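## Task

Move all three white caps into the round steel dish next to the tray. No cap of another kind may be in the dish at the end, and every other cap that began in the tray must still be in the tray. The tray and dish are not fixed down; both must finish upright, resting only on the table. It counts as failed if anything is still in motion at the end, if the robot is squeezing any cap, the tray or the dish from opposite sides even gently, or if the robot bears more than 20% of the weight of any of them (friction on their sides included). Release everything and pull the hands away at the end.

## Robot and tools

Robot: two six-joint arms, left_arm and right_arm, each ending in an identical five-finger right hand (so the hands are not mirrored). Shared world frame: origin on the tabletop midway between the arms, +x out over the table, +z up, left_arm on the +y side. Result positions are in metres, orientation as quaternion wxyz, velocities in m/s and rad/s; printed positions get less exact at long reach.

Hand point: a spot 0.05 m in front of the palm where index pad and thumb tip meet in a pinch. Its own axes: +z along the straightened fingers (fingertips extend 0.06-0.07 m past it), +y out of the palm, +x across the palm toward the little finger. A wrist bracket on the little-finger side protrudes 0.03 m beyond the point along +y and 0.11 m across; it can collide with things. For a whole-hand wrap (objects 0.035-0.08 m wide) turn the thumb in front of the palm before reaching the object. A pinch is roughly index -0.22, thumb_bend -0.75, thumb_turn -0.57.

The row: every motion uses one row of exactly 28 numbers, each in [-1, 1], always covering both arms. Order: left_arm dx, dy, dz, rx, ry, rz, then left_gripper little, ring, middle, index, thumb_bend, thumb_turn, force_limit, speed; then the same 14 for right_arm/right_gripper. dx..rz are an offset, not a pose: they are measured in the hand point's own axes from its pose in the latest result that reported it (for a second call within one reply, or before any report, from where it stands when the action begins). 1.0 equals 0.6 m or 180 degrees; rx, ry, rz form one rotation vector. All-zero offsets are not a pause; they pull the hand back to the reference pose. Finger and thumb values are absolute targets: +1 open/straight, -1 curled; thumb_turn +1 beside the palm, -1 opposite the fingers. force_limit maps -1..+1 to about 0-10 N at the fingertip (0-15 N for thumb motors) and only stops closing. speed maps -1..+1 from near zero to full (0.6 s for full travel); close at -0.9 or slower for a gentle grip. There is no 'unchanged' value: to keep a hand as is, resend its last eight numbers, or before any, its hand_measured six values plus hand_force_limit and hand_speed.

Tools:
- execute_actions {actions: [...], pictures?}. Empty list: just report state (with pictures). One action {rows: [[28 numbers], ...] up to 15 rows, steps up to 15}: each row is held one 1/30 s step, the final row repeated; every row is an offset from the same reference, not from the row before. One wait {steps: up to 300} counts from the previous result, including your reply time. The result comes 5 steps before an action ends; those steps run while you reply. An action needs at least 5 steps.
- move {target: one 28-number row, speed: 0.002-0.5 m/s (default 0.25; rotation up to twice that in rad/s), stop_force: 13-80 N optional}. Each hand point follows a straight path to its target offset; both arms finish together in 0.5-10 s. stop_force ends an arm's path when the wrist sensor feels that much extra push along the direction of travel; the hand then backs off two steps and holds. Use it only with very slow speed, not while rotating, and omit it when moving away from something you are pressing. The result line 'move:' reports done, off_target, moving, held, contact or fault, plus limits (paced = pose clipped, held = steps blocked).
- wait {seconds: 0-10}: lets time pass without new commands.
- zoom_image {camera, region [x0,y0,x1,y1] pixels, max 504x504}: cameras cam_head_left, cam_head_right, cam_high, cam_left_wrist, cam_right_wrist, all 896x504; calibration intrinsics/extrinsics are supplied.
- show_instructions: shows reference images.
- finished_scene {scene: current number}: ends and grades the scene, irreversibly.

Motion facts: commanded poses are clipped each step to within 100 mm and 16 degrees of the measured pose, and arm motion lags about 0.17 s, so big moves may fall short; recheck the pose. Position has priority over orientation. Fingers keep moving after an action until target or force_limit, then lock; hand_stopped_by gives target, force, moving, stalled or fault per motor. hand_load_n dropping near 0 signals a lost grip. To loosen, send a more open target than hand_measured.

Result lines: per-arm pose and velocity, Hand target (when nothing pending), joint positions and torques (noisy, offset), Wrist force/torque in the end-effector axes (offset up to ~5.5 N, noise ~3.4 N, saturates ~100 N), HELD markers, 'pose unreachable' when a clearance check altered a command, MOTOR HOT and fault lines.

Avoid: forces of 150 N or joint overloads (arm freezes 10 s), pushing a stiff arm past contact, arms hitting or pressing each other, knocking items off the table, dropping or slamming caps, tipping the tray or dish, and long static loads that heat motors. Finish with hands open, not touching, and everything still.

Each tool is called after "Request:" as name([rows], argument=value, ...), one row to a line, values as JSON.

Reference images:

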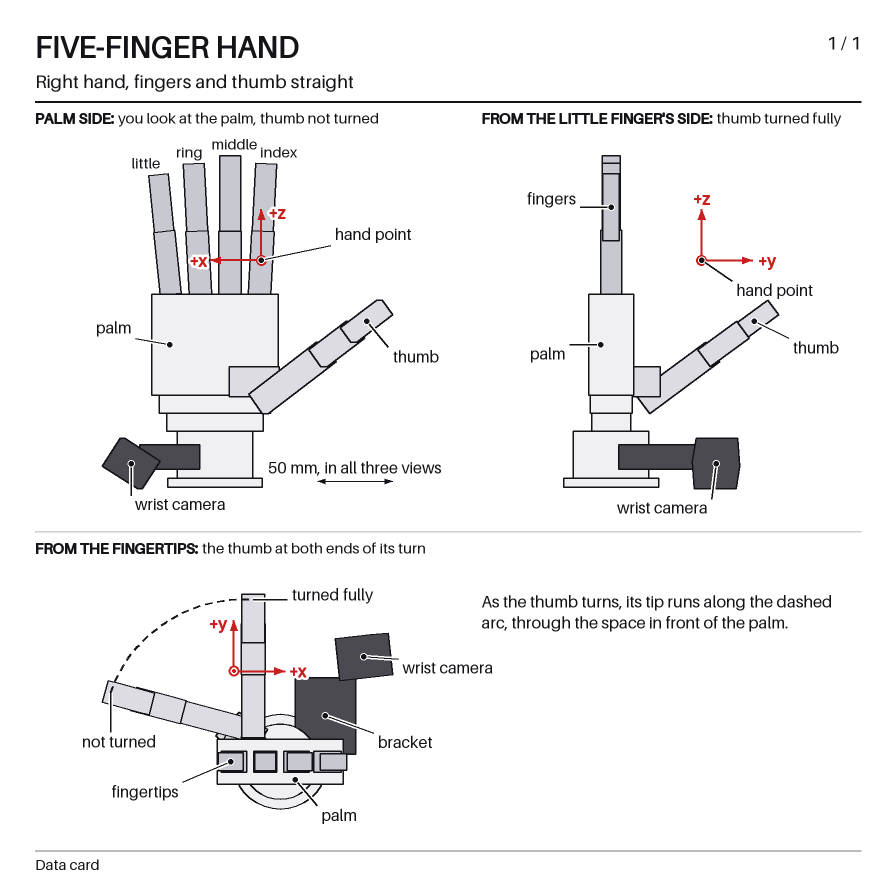

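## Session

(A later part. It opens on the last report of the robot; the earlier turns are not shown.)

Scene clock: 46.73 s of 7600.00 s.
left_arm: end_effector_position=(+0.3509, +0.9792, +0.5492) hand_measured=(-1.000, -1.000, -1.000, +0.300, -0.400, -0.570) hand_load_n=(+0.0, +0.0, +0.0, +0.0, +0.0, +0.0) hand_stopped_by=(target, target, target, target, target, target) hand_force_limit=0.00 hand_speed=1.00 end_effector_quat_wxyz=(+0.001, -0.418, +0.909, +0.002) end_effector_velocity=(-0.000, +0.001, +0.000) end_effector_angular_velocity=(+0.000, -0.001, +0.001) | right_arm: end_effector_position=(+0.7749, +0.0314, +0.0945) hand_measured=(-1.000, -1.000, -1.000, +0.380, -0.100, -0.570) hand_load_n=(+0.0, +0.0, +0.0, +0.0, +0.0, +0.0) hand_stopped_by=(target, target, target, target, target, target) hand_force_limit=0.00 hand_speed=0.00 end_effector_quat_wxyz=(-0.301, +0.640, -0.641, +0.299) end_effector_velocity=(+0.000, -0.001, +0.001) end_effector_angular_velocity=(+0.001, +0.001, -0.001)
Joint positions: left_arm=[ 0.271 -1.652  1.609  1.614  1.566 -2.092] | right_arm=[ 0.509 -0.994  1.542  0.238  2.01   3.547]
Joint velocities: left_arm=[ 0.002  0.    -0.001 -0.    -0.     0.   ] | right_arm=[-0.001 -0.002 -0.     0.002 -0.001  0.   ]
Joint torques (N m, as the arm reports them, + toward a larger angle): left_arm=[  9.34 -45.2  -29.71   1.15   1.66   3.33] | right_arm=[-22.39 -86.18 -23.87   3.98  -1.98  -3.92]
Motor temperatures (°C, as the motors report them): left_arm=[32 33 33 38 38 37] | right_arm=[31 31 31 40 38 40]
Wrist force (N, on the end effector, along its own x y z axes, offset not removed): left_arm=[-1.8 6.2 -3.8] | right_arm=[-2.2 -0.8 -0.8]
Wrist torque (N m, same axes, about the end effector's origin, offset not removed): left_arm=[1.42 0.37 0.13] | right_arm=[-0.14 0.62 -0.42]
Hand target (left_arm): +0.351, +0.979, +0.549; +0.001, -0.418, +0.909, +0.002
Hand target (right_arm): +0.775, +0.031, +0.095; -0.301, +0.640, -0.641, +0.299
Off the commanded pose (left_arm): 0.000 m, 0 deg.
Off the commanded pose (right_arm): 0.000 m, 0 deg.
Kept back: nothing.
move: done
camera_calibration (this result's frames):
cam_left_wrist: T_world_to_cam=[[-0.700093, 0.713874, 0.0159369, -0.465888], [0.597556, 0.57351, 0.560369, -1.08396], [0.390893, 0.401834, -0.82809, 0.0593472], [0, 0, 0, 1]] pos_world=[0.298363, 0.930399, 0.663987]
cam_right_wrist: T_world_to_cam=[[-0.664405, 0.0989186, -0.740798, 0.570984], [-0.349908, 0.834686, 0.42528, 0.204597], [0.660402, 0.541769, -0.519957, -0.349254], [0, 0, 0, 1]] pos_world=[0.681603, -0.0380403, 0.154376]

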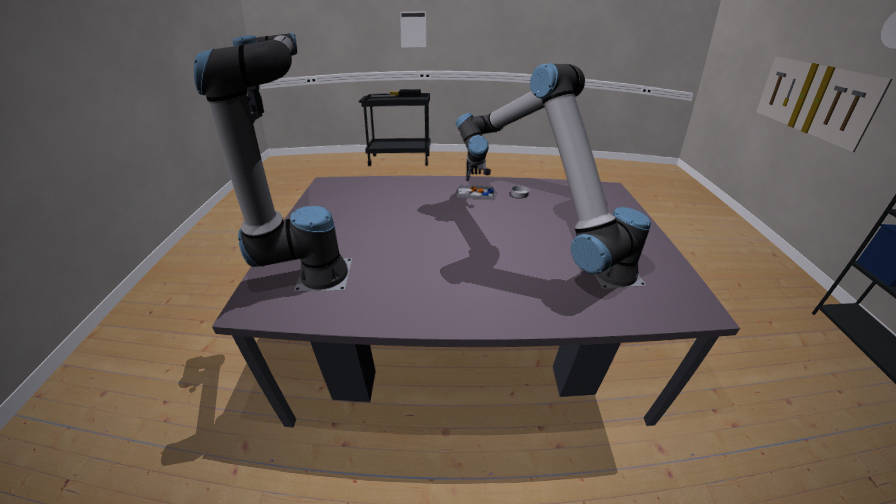

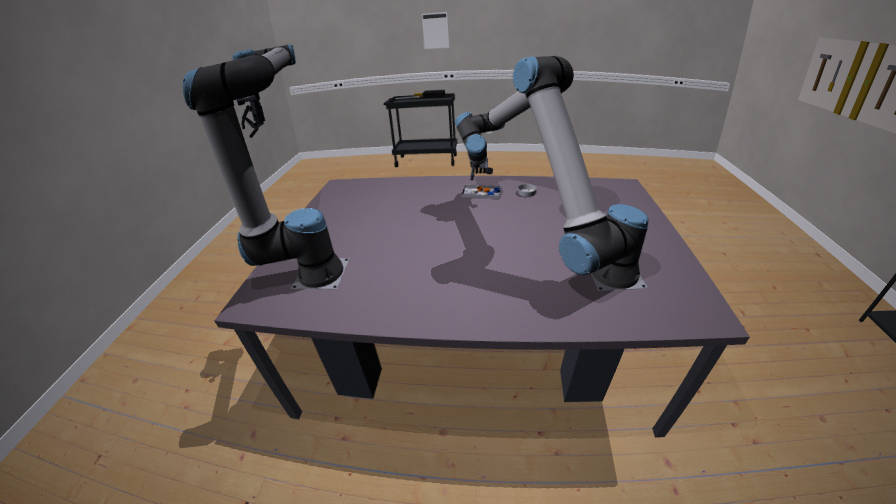

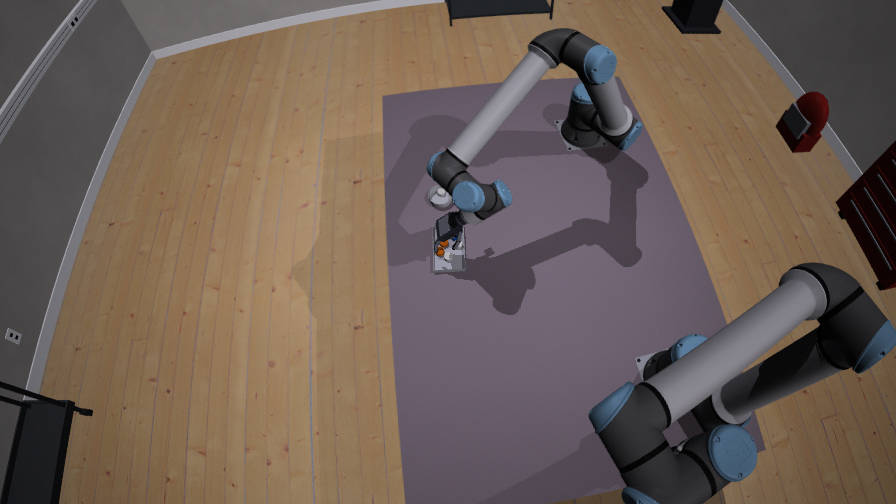

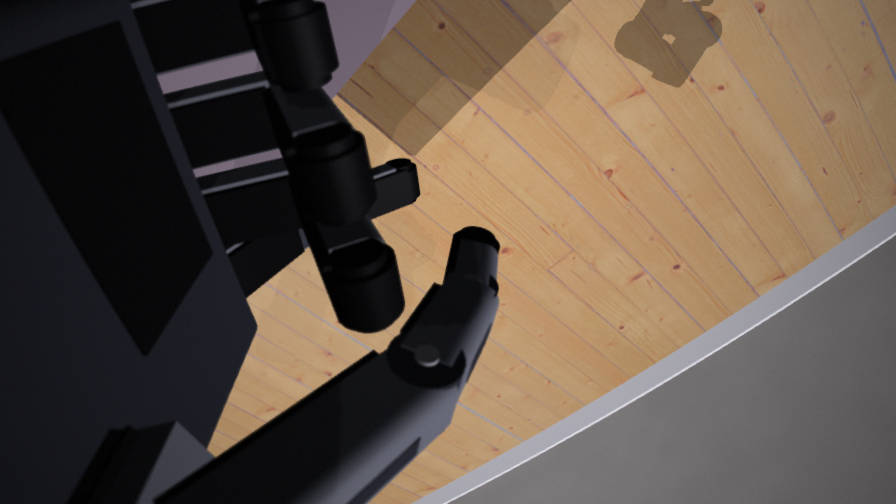

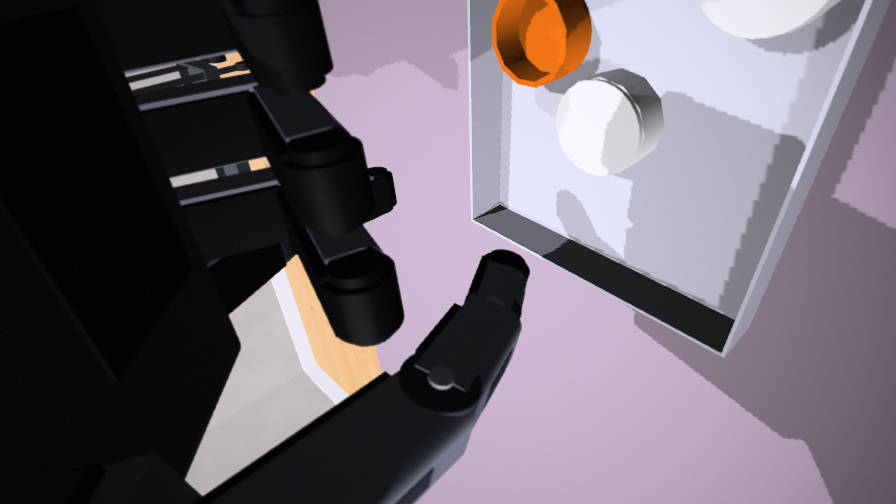

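Request:
move(target=[0,0,0,0,0,0,-1,-1,-1,0.3,-0.4,-0.57,0,1, 0.004,0.052,0.055,0,0,0,-1,-1,-1,0.38,-0.1,-0.57,0,0], speed=0.08)

Request:
zoom_image(camera="cam_high", region=[410,200,500,290])

Scene clock: 47.97 s of 7600.00 s.
left_arm: end_effector_position=(+0.3509, +0.9792, +0.5492) hand_measured=(-1.000, -1.000, -1.000, +0.300, -0.400, -0.570) hand_load_n=(+0.0, +0.0, +0.0, +0.0, +0.0, +0.0) hand_stopped_by=(target, target, target, target, target, target) hand_force_limit=0.00 hand_speed=1.00 end_effector_quat_wxyz=(+0.001, -0.418, +0.909, +0.002) end_effector_velocity=(+0.000, -0.000, +0.000) end_effector_angular_velocity=(+0.000, -0.000, -0.001) | right_arm: end_effector_position=(+0.7802, +0.0291, +0.0495) hand_measured=(-1.000, -1.000, -1.000, +0.380, -0.100, -0.570) hand_load_n=(+0.0, +0.0, +0.0, +0.0, +0.0, +0.0) hand_stopped_by=(target, target, target, target, target, target) hand_force_limit=0.00 hand_speed=0.00 end_effector_quat_wxyz=(-0.301, +0.640, -0.641, +0.299) end_effector_velocity=(-0.000, +0.001, -0.002) end_effector_angular_velocity=(-0.000, -0.000, +0.001)
Joint positions: left_arm=[ 0.271 -1.652  1.609  1.614  1.566 -2.092] | right_arm=[ 0.502 -0.951  1.562  0.172  2.006  3.542]
Joint velocities: left_arm=[-0.    -0.    -0.    -0.     0.     0.001] | right_arm=[ 0.001  0.002  0.001 -0.003 -0.    -0.001]
Joint torques (N m, as the arm reports them, + toward a larger angle): left_arm=[  9.5  -44.24 -30.19   1.27   1.73   2.71] | right_arm=[-22.31 -64.97 -23.6   -0.22  -1.94  -4.12]
Motor temperatures (°C, as the motors report them): left_arm=[32 33 33 38 38 37] | right_arm=[31 31 31 40 38 40]
Wrist force (N, on the end effector, along its own x y z axes, offset not removed): left_arm=[-5.3 2.7 0.9] | right_arm=[0.0 0.6 -0.7]
Wrist torque (N m, same axes, about the end effector's origin, offset not removed): left_arm=[0.43 0.78 -0.07] | right_arm=[0.00 0.22 -0.20]
Hand target (left_arm): +0.351, +0.979, +0.549; +0.001, -0.418, +0.909, +0.002
Hand target (right_arm): +0.780, +0.029, +0.049; -0.301, +0.640, -0.641, +0.299
Off the commanded pose (left_arm): 0.000 m, 0 deg.
Off the commanded pose (right_arm): 0.000 m, 0 deg.
Kept back: nothing.
move: done
camera_calibration (this result's frames):
cam_left_wrist: T_world_to_cam=[[-0.700093, 0.713874, 0.0159369, -0.465888], [0.597556, 0.57351, 0.560369, -1.08396], [0.390893, 0.401833, -0.82809, 0.0593474], [0, 0, 0, 1]] pos_world=[0.298363, 0.930399, 0.663987]
cam_right_wrist: T_world_to_cam=[[-0.664404, 0.0989229, -0.740798, 0.541449], [-0.349904, 0.834687, 0.425281, 0.22752], [0.660405, 0.541767, -0.519956, -0.374848], [0, 0, 0, 1]] pos_world=[0.686902, -0.0403896, 0.109439]

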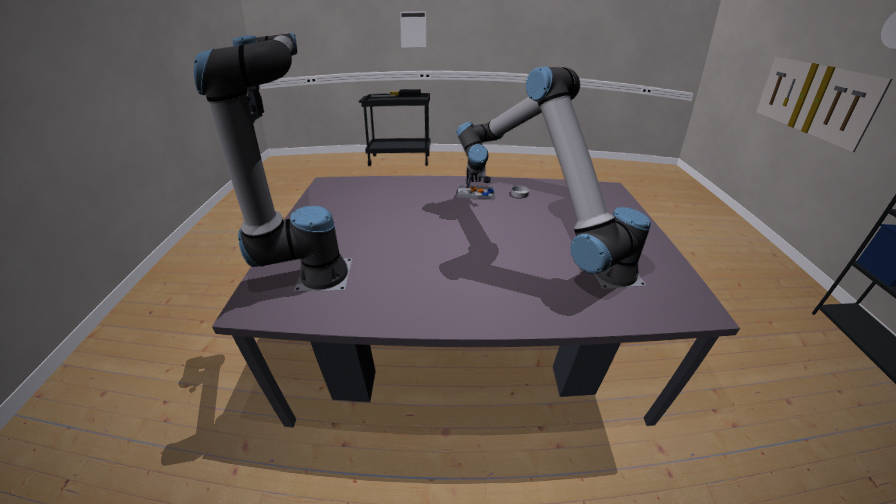

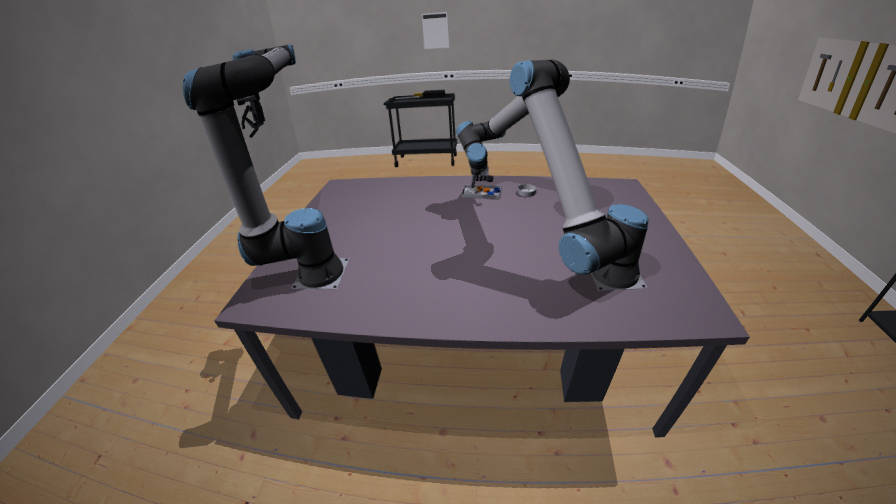

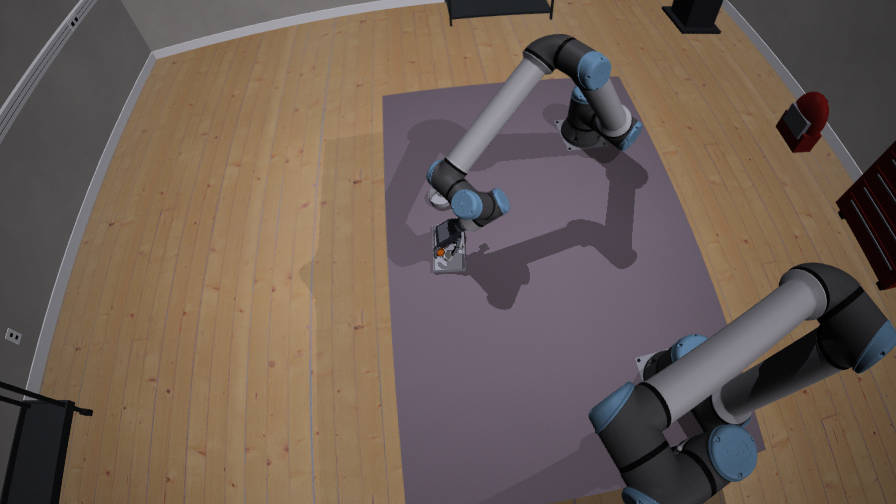

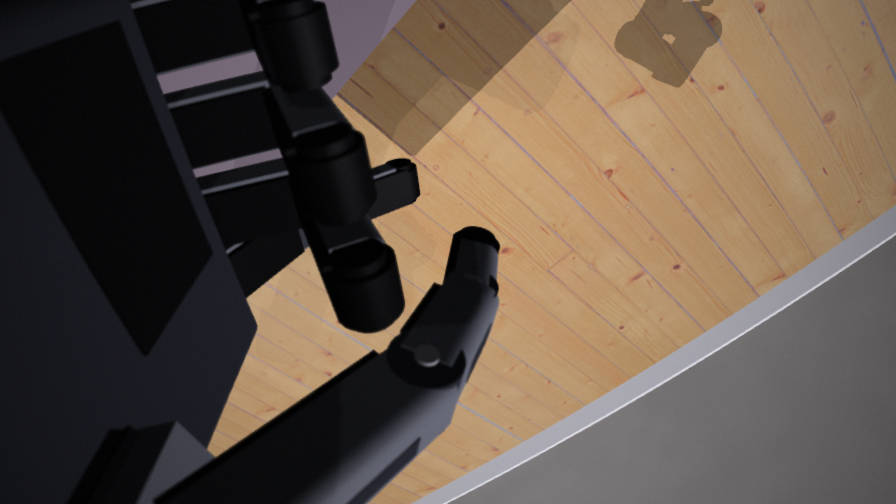

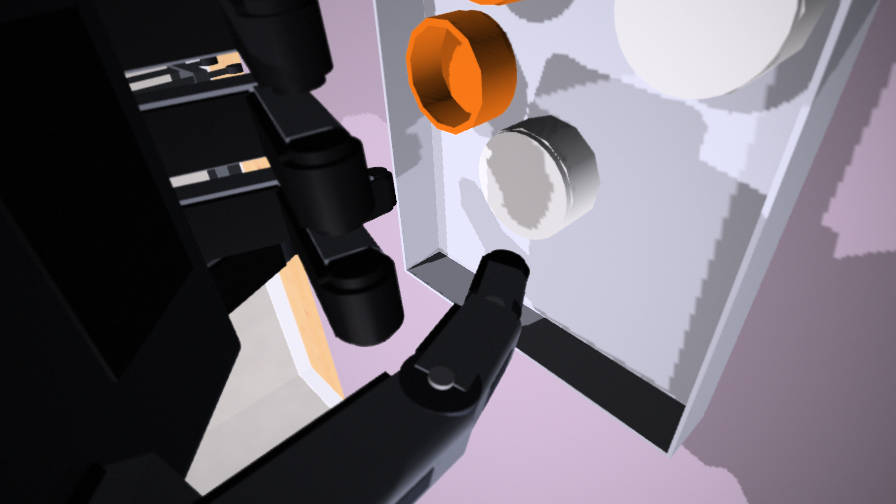

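Region (410, 200, 500, 290) of cam_high's 896x504 image, scaled by 5.600, with more detail than that image has.

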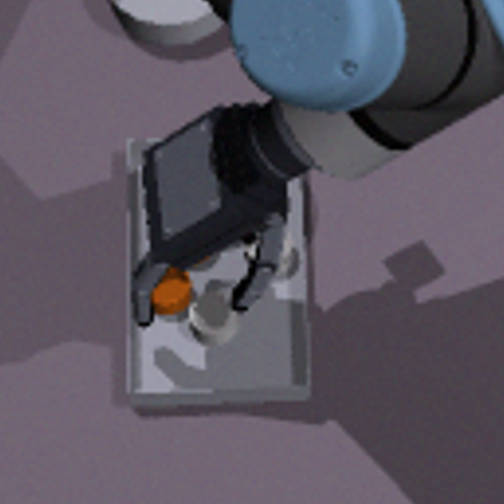

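Request:
execute_actions(actions=[])

Scene clock: 51.77 s of 7600.00 s.
left_arm: end_effector_position=(+0.3509, +0.9792, +0.5492) hand_measured=(-1.000, -1.000, -1.000, +0.300, -0.400, -0.570) hand_load_n=(+0.0, +0.0, +0.0, +0.0, +0.0, +0.0) hand_stopped_by=(target, target, target, target, target, target) hand_force_limit=0.00 hand_speed=1.00 end_effector_quat_wxyz=(+0.001, -0.418, +0.909, +0.002) end_effector_velocity=(-0.000, -0.000, -0.000) end_effector_angular_velocity=(-0.000, +0.001, -0.001) | right_arm: end_effector_position=(+0.7803, +0.0291, +0.0494) hand_measured=(-1.000, -1.000, -1.000, +0.380, -0.100, -0.570) hand_load_n=(+0.0, +0.0, +0.0, +0.0, +0.0, +0.0) hand_stopped_by=(target, target, target, target, target, target) hand_force_limit=0.00 hand_speed=0.00 end_effector_quat_wxyz=(-0.301, +0.640, -0.641, +0.299) end_effector_velocity=(-0.000, +0.000, -0.000) end_effector_angular_velocity=(-0.000, -0.000, -0.000)
Joint positions: left_arm=[ 0.271 -1.652  1.609  1.614  1.566 -2.092] | right_arm=[ 0.502 -0.951  1.562  0.172  2.006  3.542]
Joint velocities: left_arm=[-0.001 -0.     0.001  0.     0.     0.001] | right_arm=[ 0.001  0.     0.    -0.     0.001  0.001]
Joint torques (N m, as the arm reports them, + toward a larger angle): left_arm=[  7.28 -46.15 -29.67   1.57   1.65   2.89] | right_arm=[-22.51 -61.34 -23.94   0.02  -1.84  -4.14]
Motor temperatures (°C, as the motors report them): left_arm=[32 33 33 38 38 37] | right_arm=[31 31 31 40 38 40]
Wrist force (N, on the end effector, along its own x y z axes, offset not removed): left_arm=[2.7 4.1 -5.2] | right_arm=[-2.6 -1.6 -2.5]
Wrist torque (N m, same axes, about the end effector's origin, offset not removed): left_arm=[0.97 -0.28 0.44] | right_arm=[-0.21 0.69 -0.50]
Hand target (left_arm): +0.351, +0.979, +0.549; +0.001, -0.418, +0.909, +0.002
Hand target (right_arm): +0.780, +0.029, +0.049; -0.301, +0.640, -0.641, +0.299
Off the commanded pose (left_arm): 0.000 m, 0 deg.
Off the commanded pose (right_arm): 0.000 m, 0 deg.
Kept back: nothing.
Steps of this call (steps 1 to 90: nothing new was sent; then 0.80 s passed at rest). Readings (end_effector_position | what the end effector reports):
1: left_arm (+0.3509, +0.9792, +0.5492) | right_arm (+0.7802, +0.0291, +0.0495) | left_arm hand_measured=(-1.000, -1.000, -1.000, +0.300, -0.400, -0.570) hand_load_n=(+0.0, +0.0, +0.0, +0.0, +0.0, +0.0) hand_stopped_by=(target, target, target, target, target, target) hand_force_limit=0.00 hand_speed=1.00 | right_arm hand_measured=(-1.000, -1.000, -1.000, +0.380, -0.100, -0.570) hand_load_n=(+0.0, +0.0, +0.0, +0.0, +0.0, +0.0) hand_stopped_by=(target, target, target, target, target, target) hand_force_limit=0.00 hand_speed=0.00
2: left_arm (+0.3509, +0.9792, +0.5492) | right_arm (+0.7803, +0.0291, +0.0495) | left_arm hand_measured=(-1.000, -1.000, -1.000, +0.300, -0.400, -0.570) hand_load_n=(+0.0, +0.0, +0.0, +0.0, +0.0, +0.0) hand_stopped_by=(target, target, target, target, target, target) hand_force_limit=0.00 hand_speed=1.00 | right_arm hand_measured=(-1.000, -1.000, -1.000, +0.380, -0.100, -0.570) hand_load_n=(+0.0, +0.0, +0.0, +0.0, +0.0, +0.0) hand_stopped_by=(target, target, target, target, target, target) hand_force_limit=0.00 hand_speed=0.00
4: left_arm (+0.3509, +0.9792, +0.5492) | right_arm (+0.7803, +0.0291, +0.0494) | left_arm hand_measured=(-1.000, -1.000, -1.000, +0.300, -0.400, -0.570) hand_load_n=(+0.0, +0.0, +0.0, +0.0, +0.0, +0.0) hand_stopped_by=(target, target, target, target, target, target) hand_force_limit=0.00 hand_speed=1.00 | right_arm hand_measured=(-1.000, -1.000, -1.000, +0.380, -0.100, -0.570) hand_load_n=(+0.0, +0.0, +0.0, +0.0, +0.0, +0.0) hand_stopped_by=(target, target, target, target, target, target) hand_force_limit=0.00 hand_speed=0.00
8: left_arm (+0.3509, +0.9792, +0.5492) | right_arm (+0.7803, +0.0291, +0.0494) | left_arm hand_measured=(-1.000, -1.000, -1.000, +0.300, -0.400, -0.570) hand_load_n=(+0.0, +0.0, +0.0, +0.0, +0.0, +0.0) hand_stopped_by=(target, target, target, target, target, target) hand_force_limit=0.00 hand_speed=1.00 | right_arm hand_measured=(-1.000, -1.000, -1.000, +0.380, -0.100, -0.570) hand_load_n=(+0.0, +0.0, +0.0, +0.0, +0.0, +0.0) hand_stopped_by=(target, target, target, target, target, target) hand_force_limit=0.00 hand_speed=0.00
90: the state above
camera_calibration (this result's frames):
cam_left_wrist: T_world_to_cam=[[-0.700093, 0.713874, 0.015937, -0.465888], [0.597556, 0.57351, 0.560369, -1.08396], [0.390892, 0.401834, -0.82809, 0.0593474], [0, 0, 0, 1]] pos_world=[0.298363, 0.930399, 0.663987]
cam_right_wrist: T_world_to_cam=[[-0.664408, 0.0989179, -0.740795, 0.54135], [-0.349905, 0.834688, 0.42528, 0.227598], [0.660401, 0.541767, -0.519961, -0.374931], [0, 0, 0, 1]] pos_world=[0.686919, -0.0403977, 0.109287]

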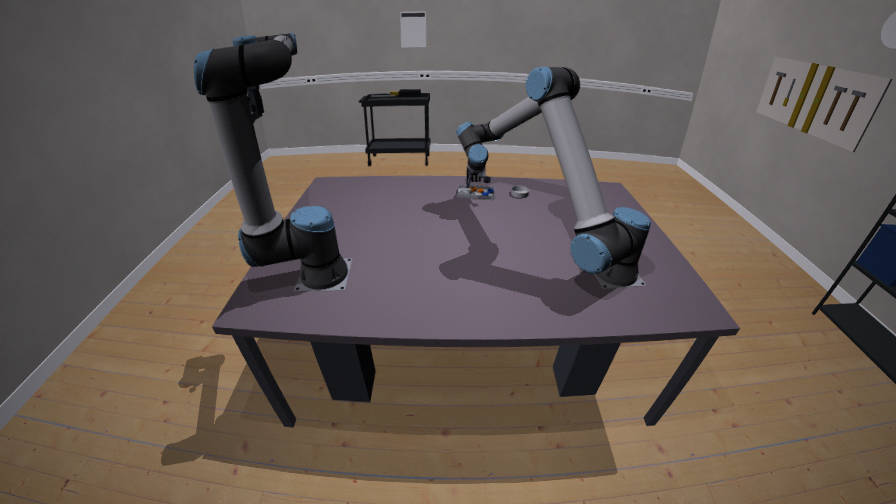

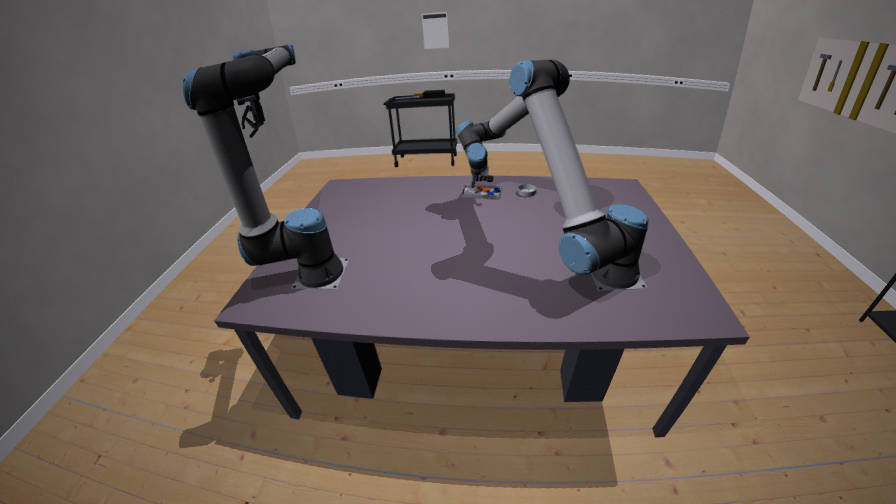

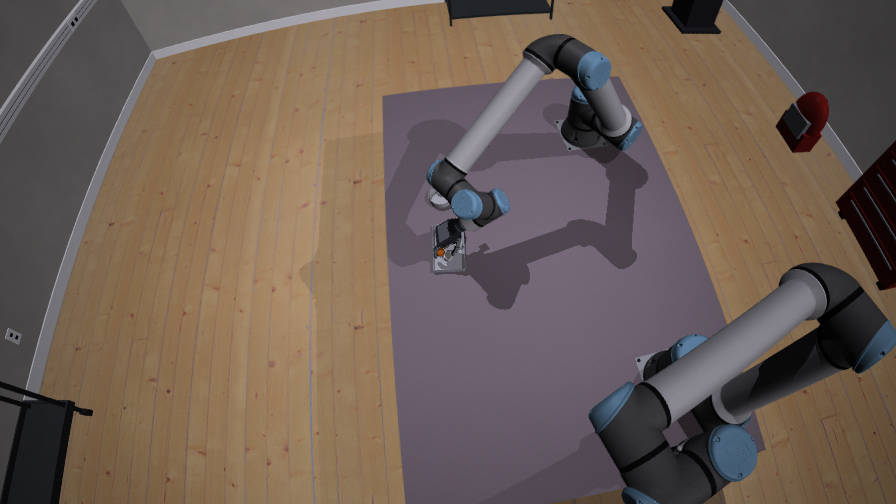

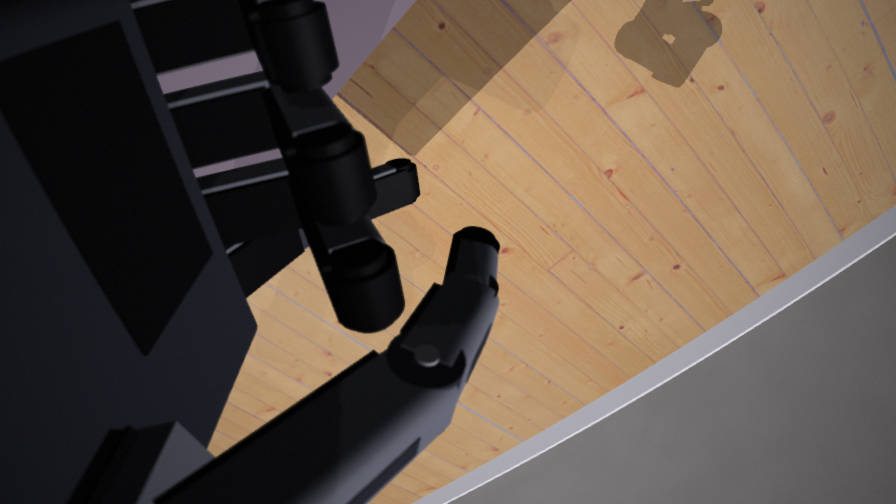

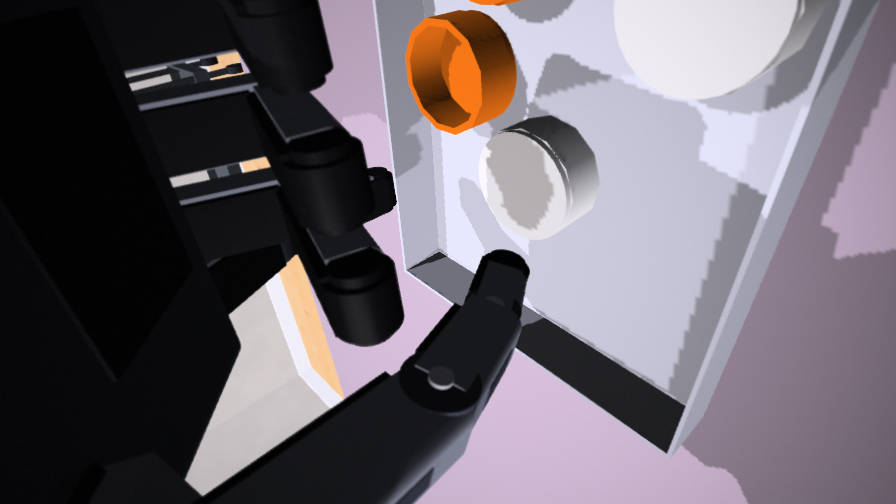

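Request:
move(target=[0,0,0,0,0,0,-1,-1,-1,0.3,-0.4,-0.57,0,1, 0.0067,0.035,0.023,0,0,0,-1,-1,-1,0.38,-0.1,-0.57,0,0], speed=0.02, stop_force=13)

Request:
move(target=[0,0,0,0,0,0,-1,-1,-1,0.3,-0.4,-0.57,0,1, 0,0,0,0,0,0,-1,-1,-1,-0.3,-0.1,-0.57,0,-0.5])

Scene clock: 53.77 s of 7600.00 s.
left_arm: end_effector_position=(+0.3509, +0.9792, +0.5492) hand_measured=(-1.000, -1.000, -1.000, +0.300, -0.400, -0.570) hand_load_n=(+0.0, +0.0, +0.0, +0.0, +0.0, +0.0) hand_stopped_by=(target, target, target, target, target, target) hand_force_limit=0.00 hand_speed=1.00 end_effector_quat_wxyz=(+0.001, -0.418, +0.909, +0.002) end_effector_velocity=(+0.001, -0.000, -0.000) end_effector_angular_velocity=(+0.000, -0.000, -0.001) | right_arm: end_effector_position=(+0.7774, +0.0251, +0.0246) hand_measured=(-1.000, -1.000, -1.000, +0.380, -0.100, -0.570) hand_load_n=(+0.0, +0.0, +0.0, +0.0, +0.0, +0.0) hand_stopped_by=(target, target, target, target, target, target) hand_force_limit=0.00 hand_speed=0.00 end_effector_quat_wxyz=(-0.301, +0.640, -0.641, +0.299) end_effector_velocity=(-0.000, +0.000, -0.001) end_effector_angular_velocity=(+0.000, -0.000, +0.001)
Joint positions: left_arm=[ 0.271 -1.652  1.609  1.614  1.566 -2.092] | right_arm=[ 0.5   -0.934  1.585  0.131  2.004  3.54 ]
Joint velocities: left_arm=[-0.001  0.     0.    -0.    -0.    -0.   ] | right_arm=[ 0.     0.001  0.001 -0.003 -0.    -0.   ]
Joint torques (N m, as the arm reports them, + toward a larger angle): left_arm=[  7.28 -43.94 -30.07   1.26   2.01   2.89] | right_arm=[-23.08 -65.47 -22.55  -1.1   -1.83  -4.06]
Motor temperatures (°C, as the motors report them): left_arm=[32 33 33 38 38 37] | right_arm=[31 31 31 40 38 40]
Wrist force (N, on the end effector, along its own x y z axes, offset not removed): left_arm=[1.6 3.2 -3.8] | right_arm=[-2.2 -1.9 -1.4]
Wrist torque (N m, same axes, about the end effector's origin, offset not removed): left_arm=[1.05 -0.31 0.49] | right_arm=[-0.27 0.60 -0.44]
Hand target (left_arm): +0.351, +0.979, +0.549; +0.001, -0.418, +0.909, +0.002
Hand target (right_arm): +0.777, +0.025, +0.024; -0.301, +0.640, -0.641, +0.299
Off the commanded pose (left_arm): 0.000 m, 0 deg.
Off the commanded pose (right_arm): 0.000 m, 0 deg.
Kept back: nothing.
move: done
camera_calibration (this result's frames):
cam_left_wrist: T_world_to_cam=[[-0.700093, 0.713874, 0.015937, -0.465888], [0.597556, 0.57351, 0.560369, -1.08396], [0.390892, 0.401834, -0.82809, 0.0593475], [0, 0, 0, 1]] pos_world=[0.298363, 0.930399, 0.663987]
cam_right_wrist: T_world_to_cam=[[-0.664411, 0.0989184, -0.740792, 0.521458], [-0.349899, 0.83469, 0.425279, 0.240468], [0.6604, 0.541763, -0.519966, -0.383793], [0, 0, 0, 1]] pos_world=[0.684059, -0.0443735, 0.0844657]

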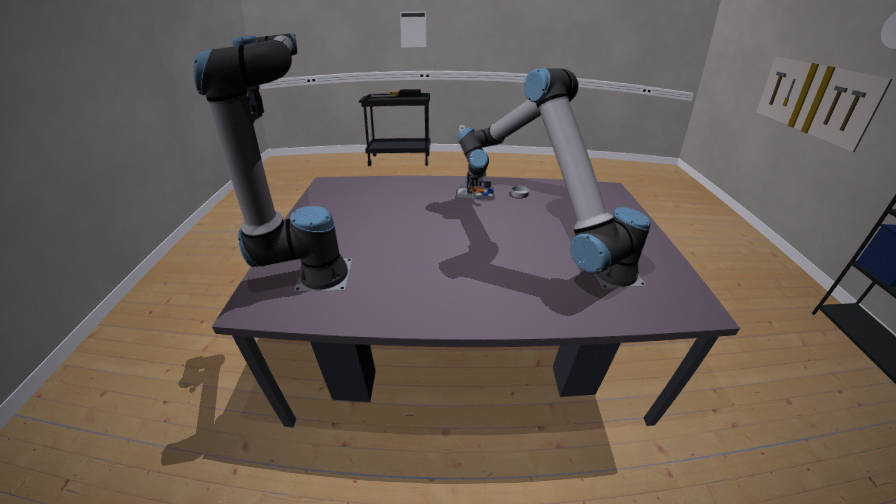

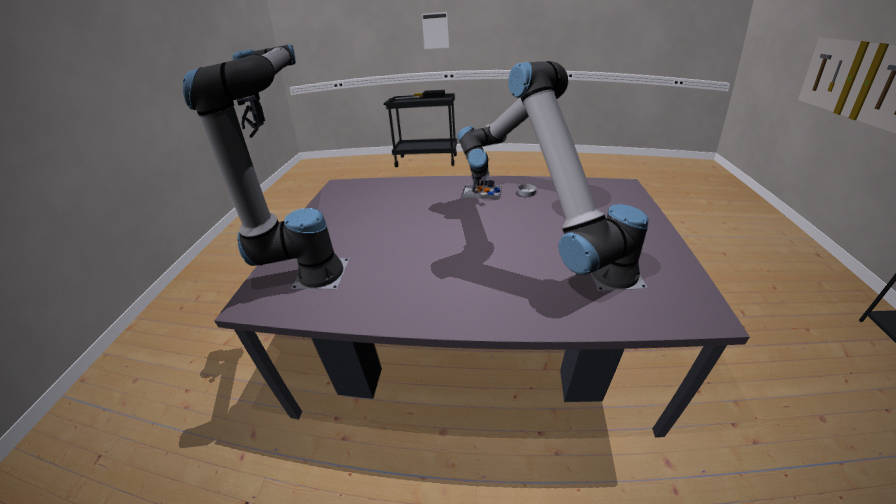

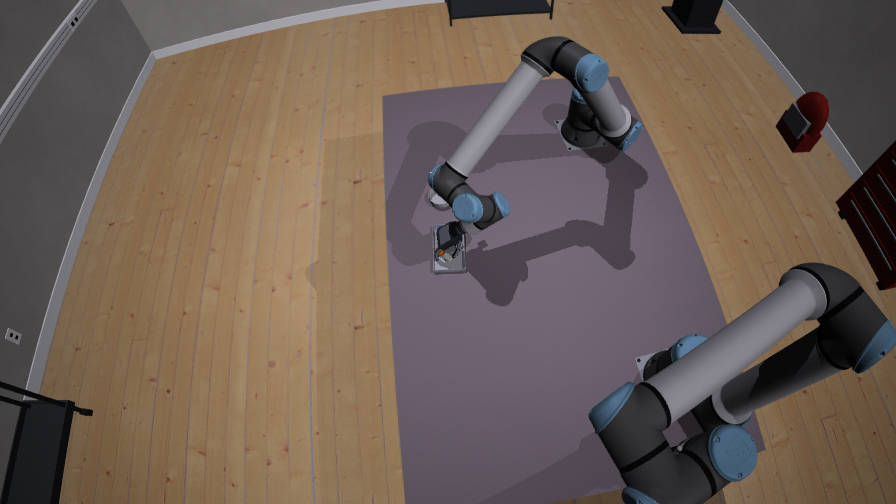

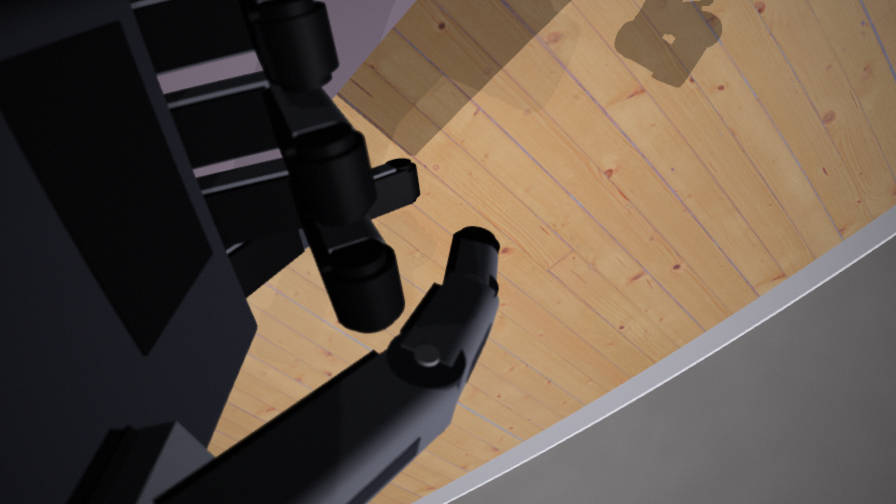

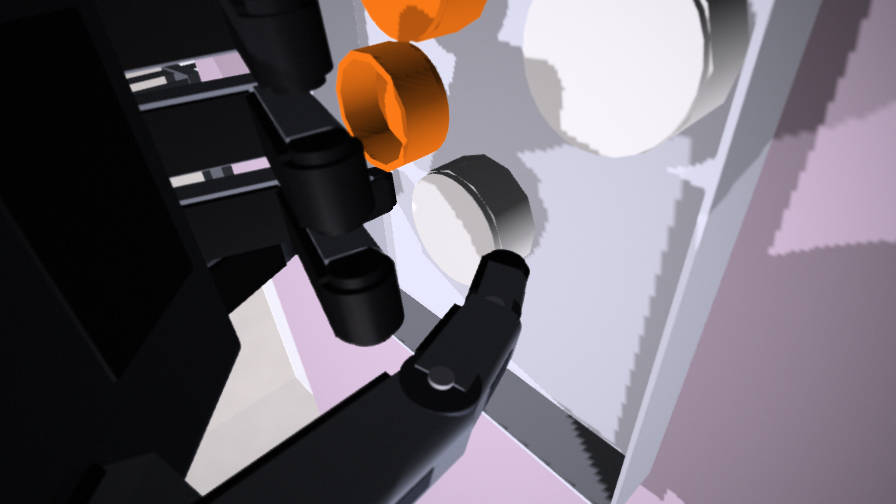

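Scene clock: 54.43 s of 7600.00 s.
left_arm: end_effector_position=(+0.3509, +0.9792, +0.5492) hand_measured=(-1.000, -1.000, -1.000, +0.300, -0.400, -0.570) hand_load_n=(+0.0, +0.0, +0.0, +0.0, +0.0, +0.0) hand_stopped_by=(target, target, target, target, target, target) hand_force_limit=0.00 hand_speed=1.00 end_effector_quat_wxyz=(+0.001, -0.418, +0.909, +0.002) end_effector_velocity=(+0.000, -0.000, +0.000) end_effector_angular_velocity=(+0.000, -0.000, -0.001) | right_arm: end_effector_position=(+0.7774, +0.0251, +0.0245) hand_measured=(-1.000, -1.000, -1.000, +0.052, -0.096, -0.570) hand_load_n=(+0.0, +0.0, +0.0, +6.5, +6.0, +0.0) hand_stopped_by=(target, target, target, force, target, target) hand_force_limit=0.00 hand_speed=-0.50 end_effector_quat_wxyz=(-0.301, +0.640, -0.641, +0.299) end_effector_velocity=(+0.000, -0.000, +0.000) end_effector_angular_velocity=(+0.000, -0.000, -0.000)
Joint positions: left_arm=[ 0.271 -1.652  1.609  1.614  1.566 -2.092] | right_arm=[ 0.5   -0.934  1.585  0.131  2.004  3.54 ]
Joint velocities: left_arm=[-0.    -0.    -0.     0.     0.     0.001] | right_arm=[-0. -0.  0. -0. -0. -0.]
Joint torques (N m, as the arm reports them, + toward a larger angle): left_arm=[  8.33 -45.53 -29.59   1.63   1.72   3.14] | right_arm=[-22.14 -75.22 -29.41   3.42  -1.71  -3.84]
Motor temperatures (°C, as the motors report them): left_arm=[32 33 33 38 38 37] | right_arm=[31 31 31 40 38 40]
Wrist force (N, on the end effector, along its own x y z axes, offset not removed): left_arm=[2.4 -2.0 -5.3] | right_arm=[-0.3 -1.7 -1.3]
Wrist torque (N m, same axes, about the end effector's origin, offset not removed): left_arm=[0.38 -0.28 0.37] | right_arm=[-0.32 0.32 -0.31]
Hand target (left_arm): +0.351, +0.979, +0.549; +0.001, -0.418, +0.909, +0.002
Hand target (right_arm): +0.777, +0.025, +0.025; -0.301, +0.640, -0.641, +0.299
Off the commanded pose (left_arm): 0.000 m, 0 deg.
Off the commanded pose (right_arm): 0.000 m, 0 deg.
Kept back: nothing.
move: done
camera_calibration (this result's frames):
cam_left_wrist: T_world_to_cam=[[-0.700093, 0.713874, 0.0159369, -0.465888], [0.597556, 0.57351, 0.560369, -1.08396], [0.390893, 0.401833, -0.82809, 0.0593475], [0, 0, 0, 1]] pos_world=[0.298363, 0.930399, 0.663987]
cam_right_wrist: T_world_to_cam=[[-0.66441, 0.0989188, -0.740793, 0.521423], [-0.349901, 0.83469, 0.42528, 0.240491], [0.6604, 0.541764, -0.519965, -0.383809], [0, 0, 0, 1]] pos_world=[0.684054, -0.0443803, 0.084423]

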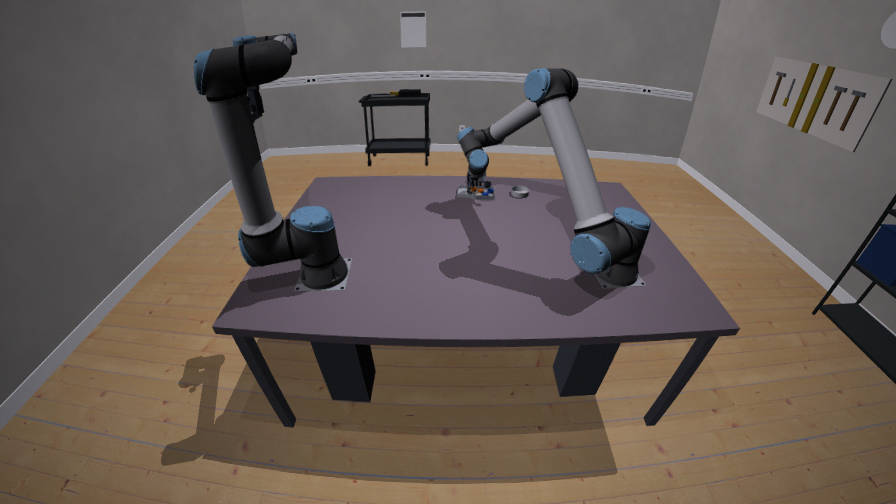

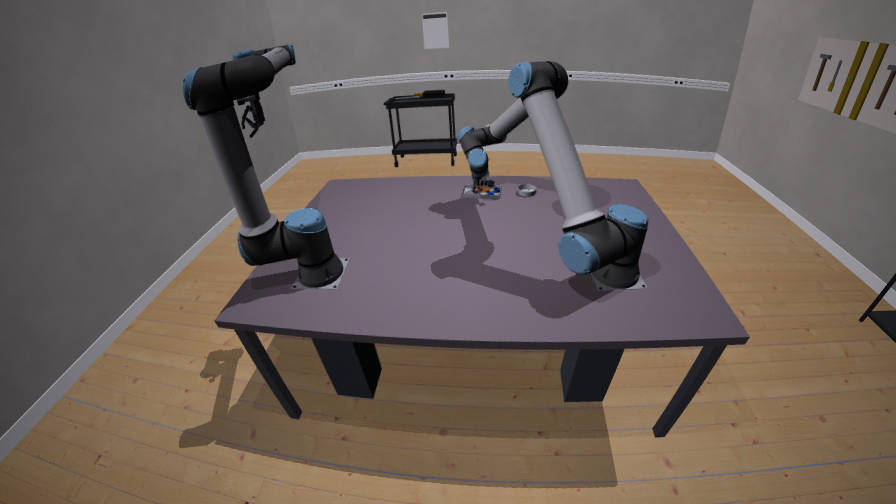

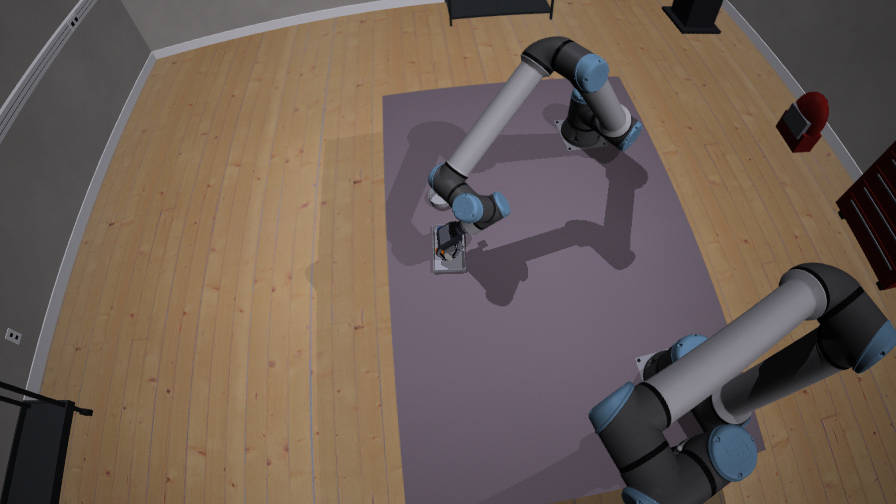

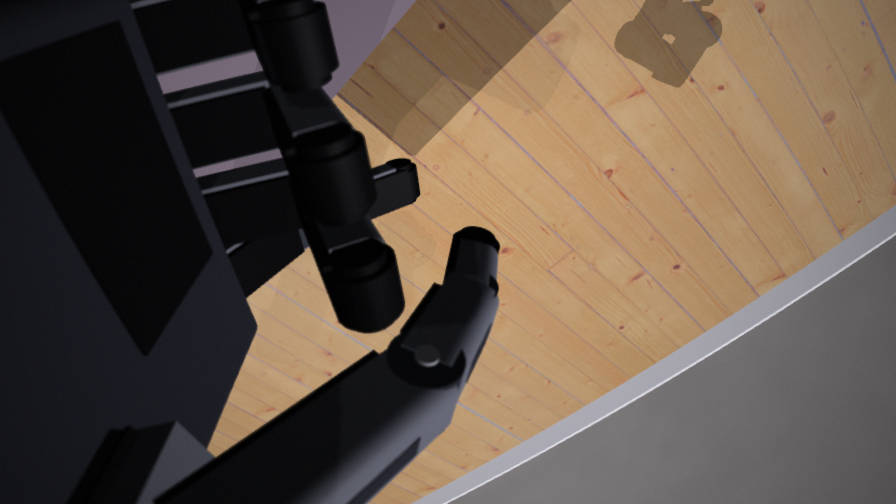

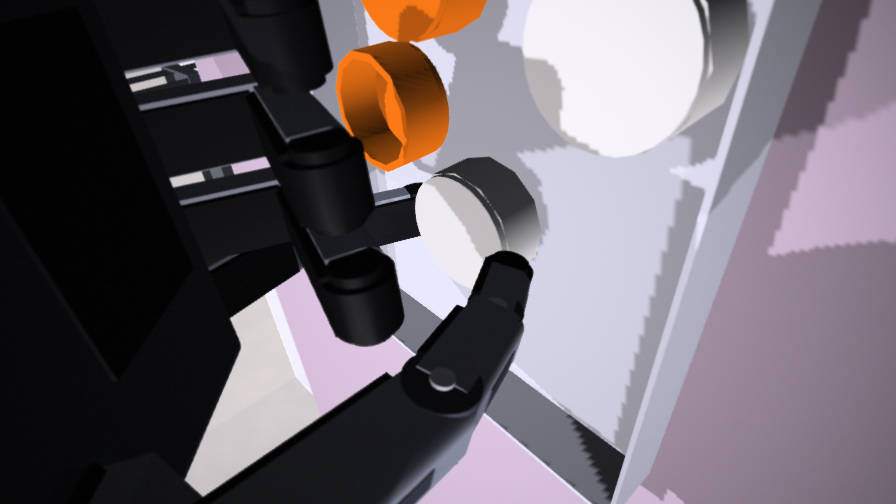

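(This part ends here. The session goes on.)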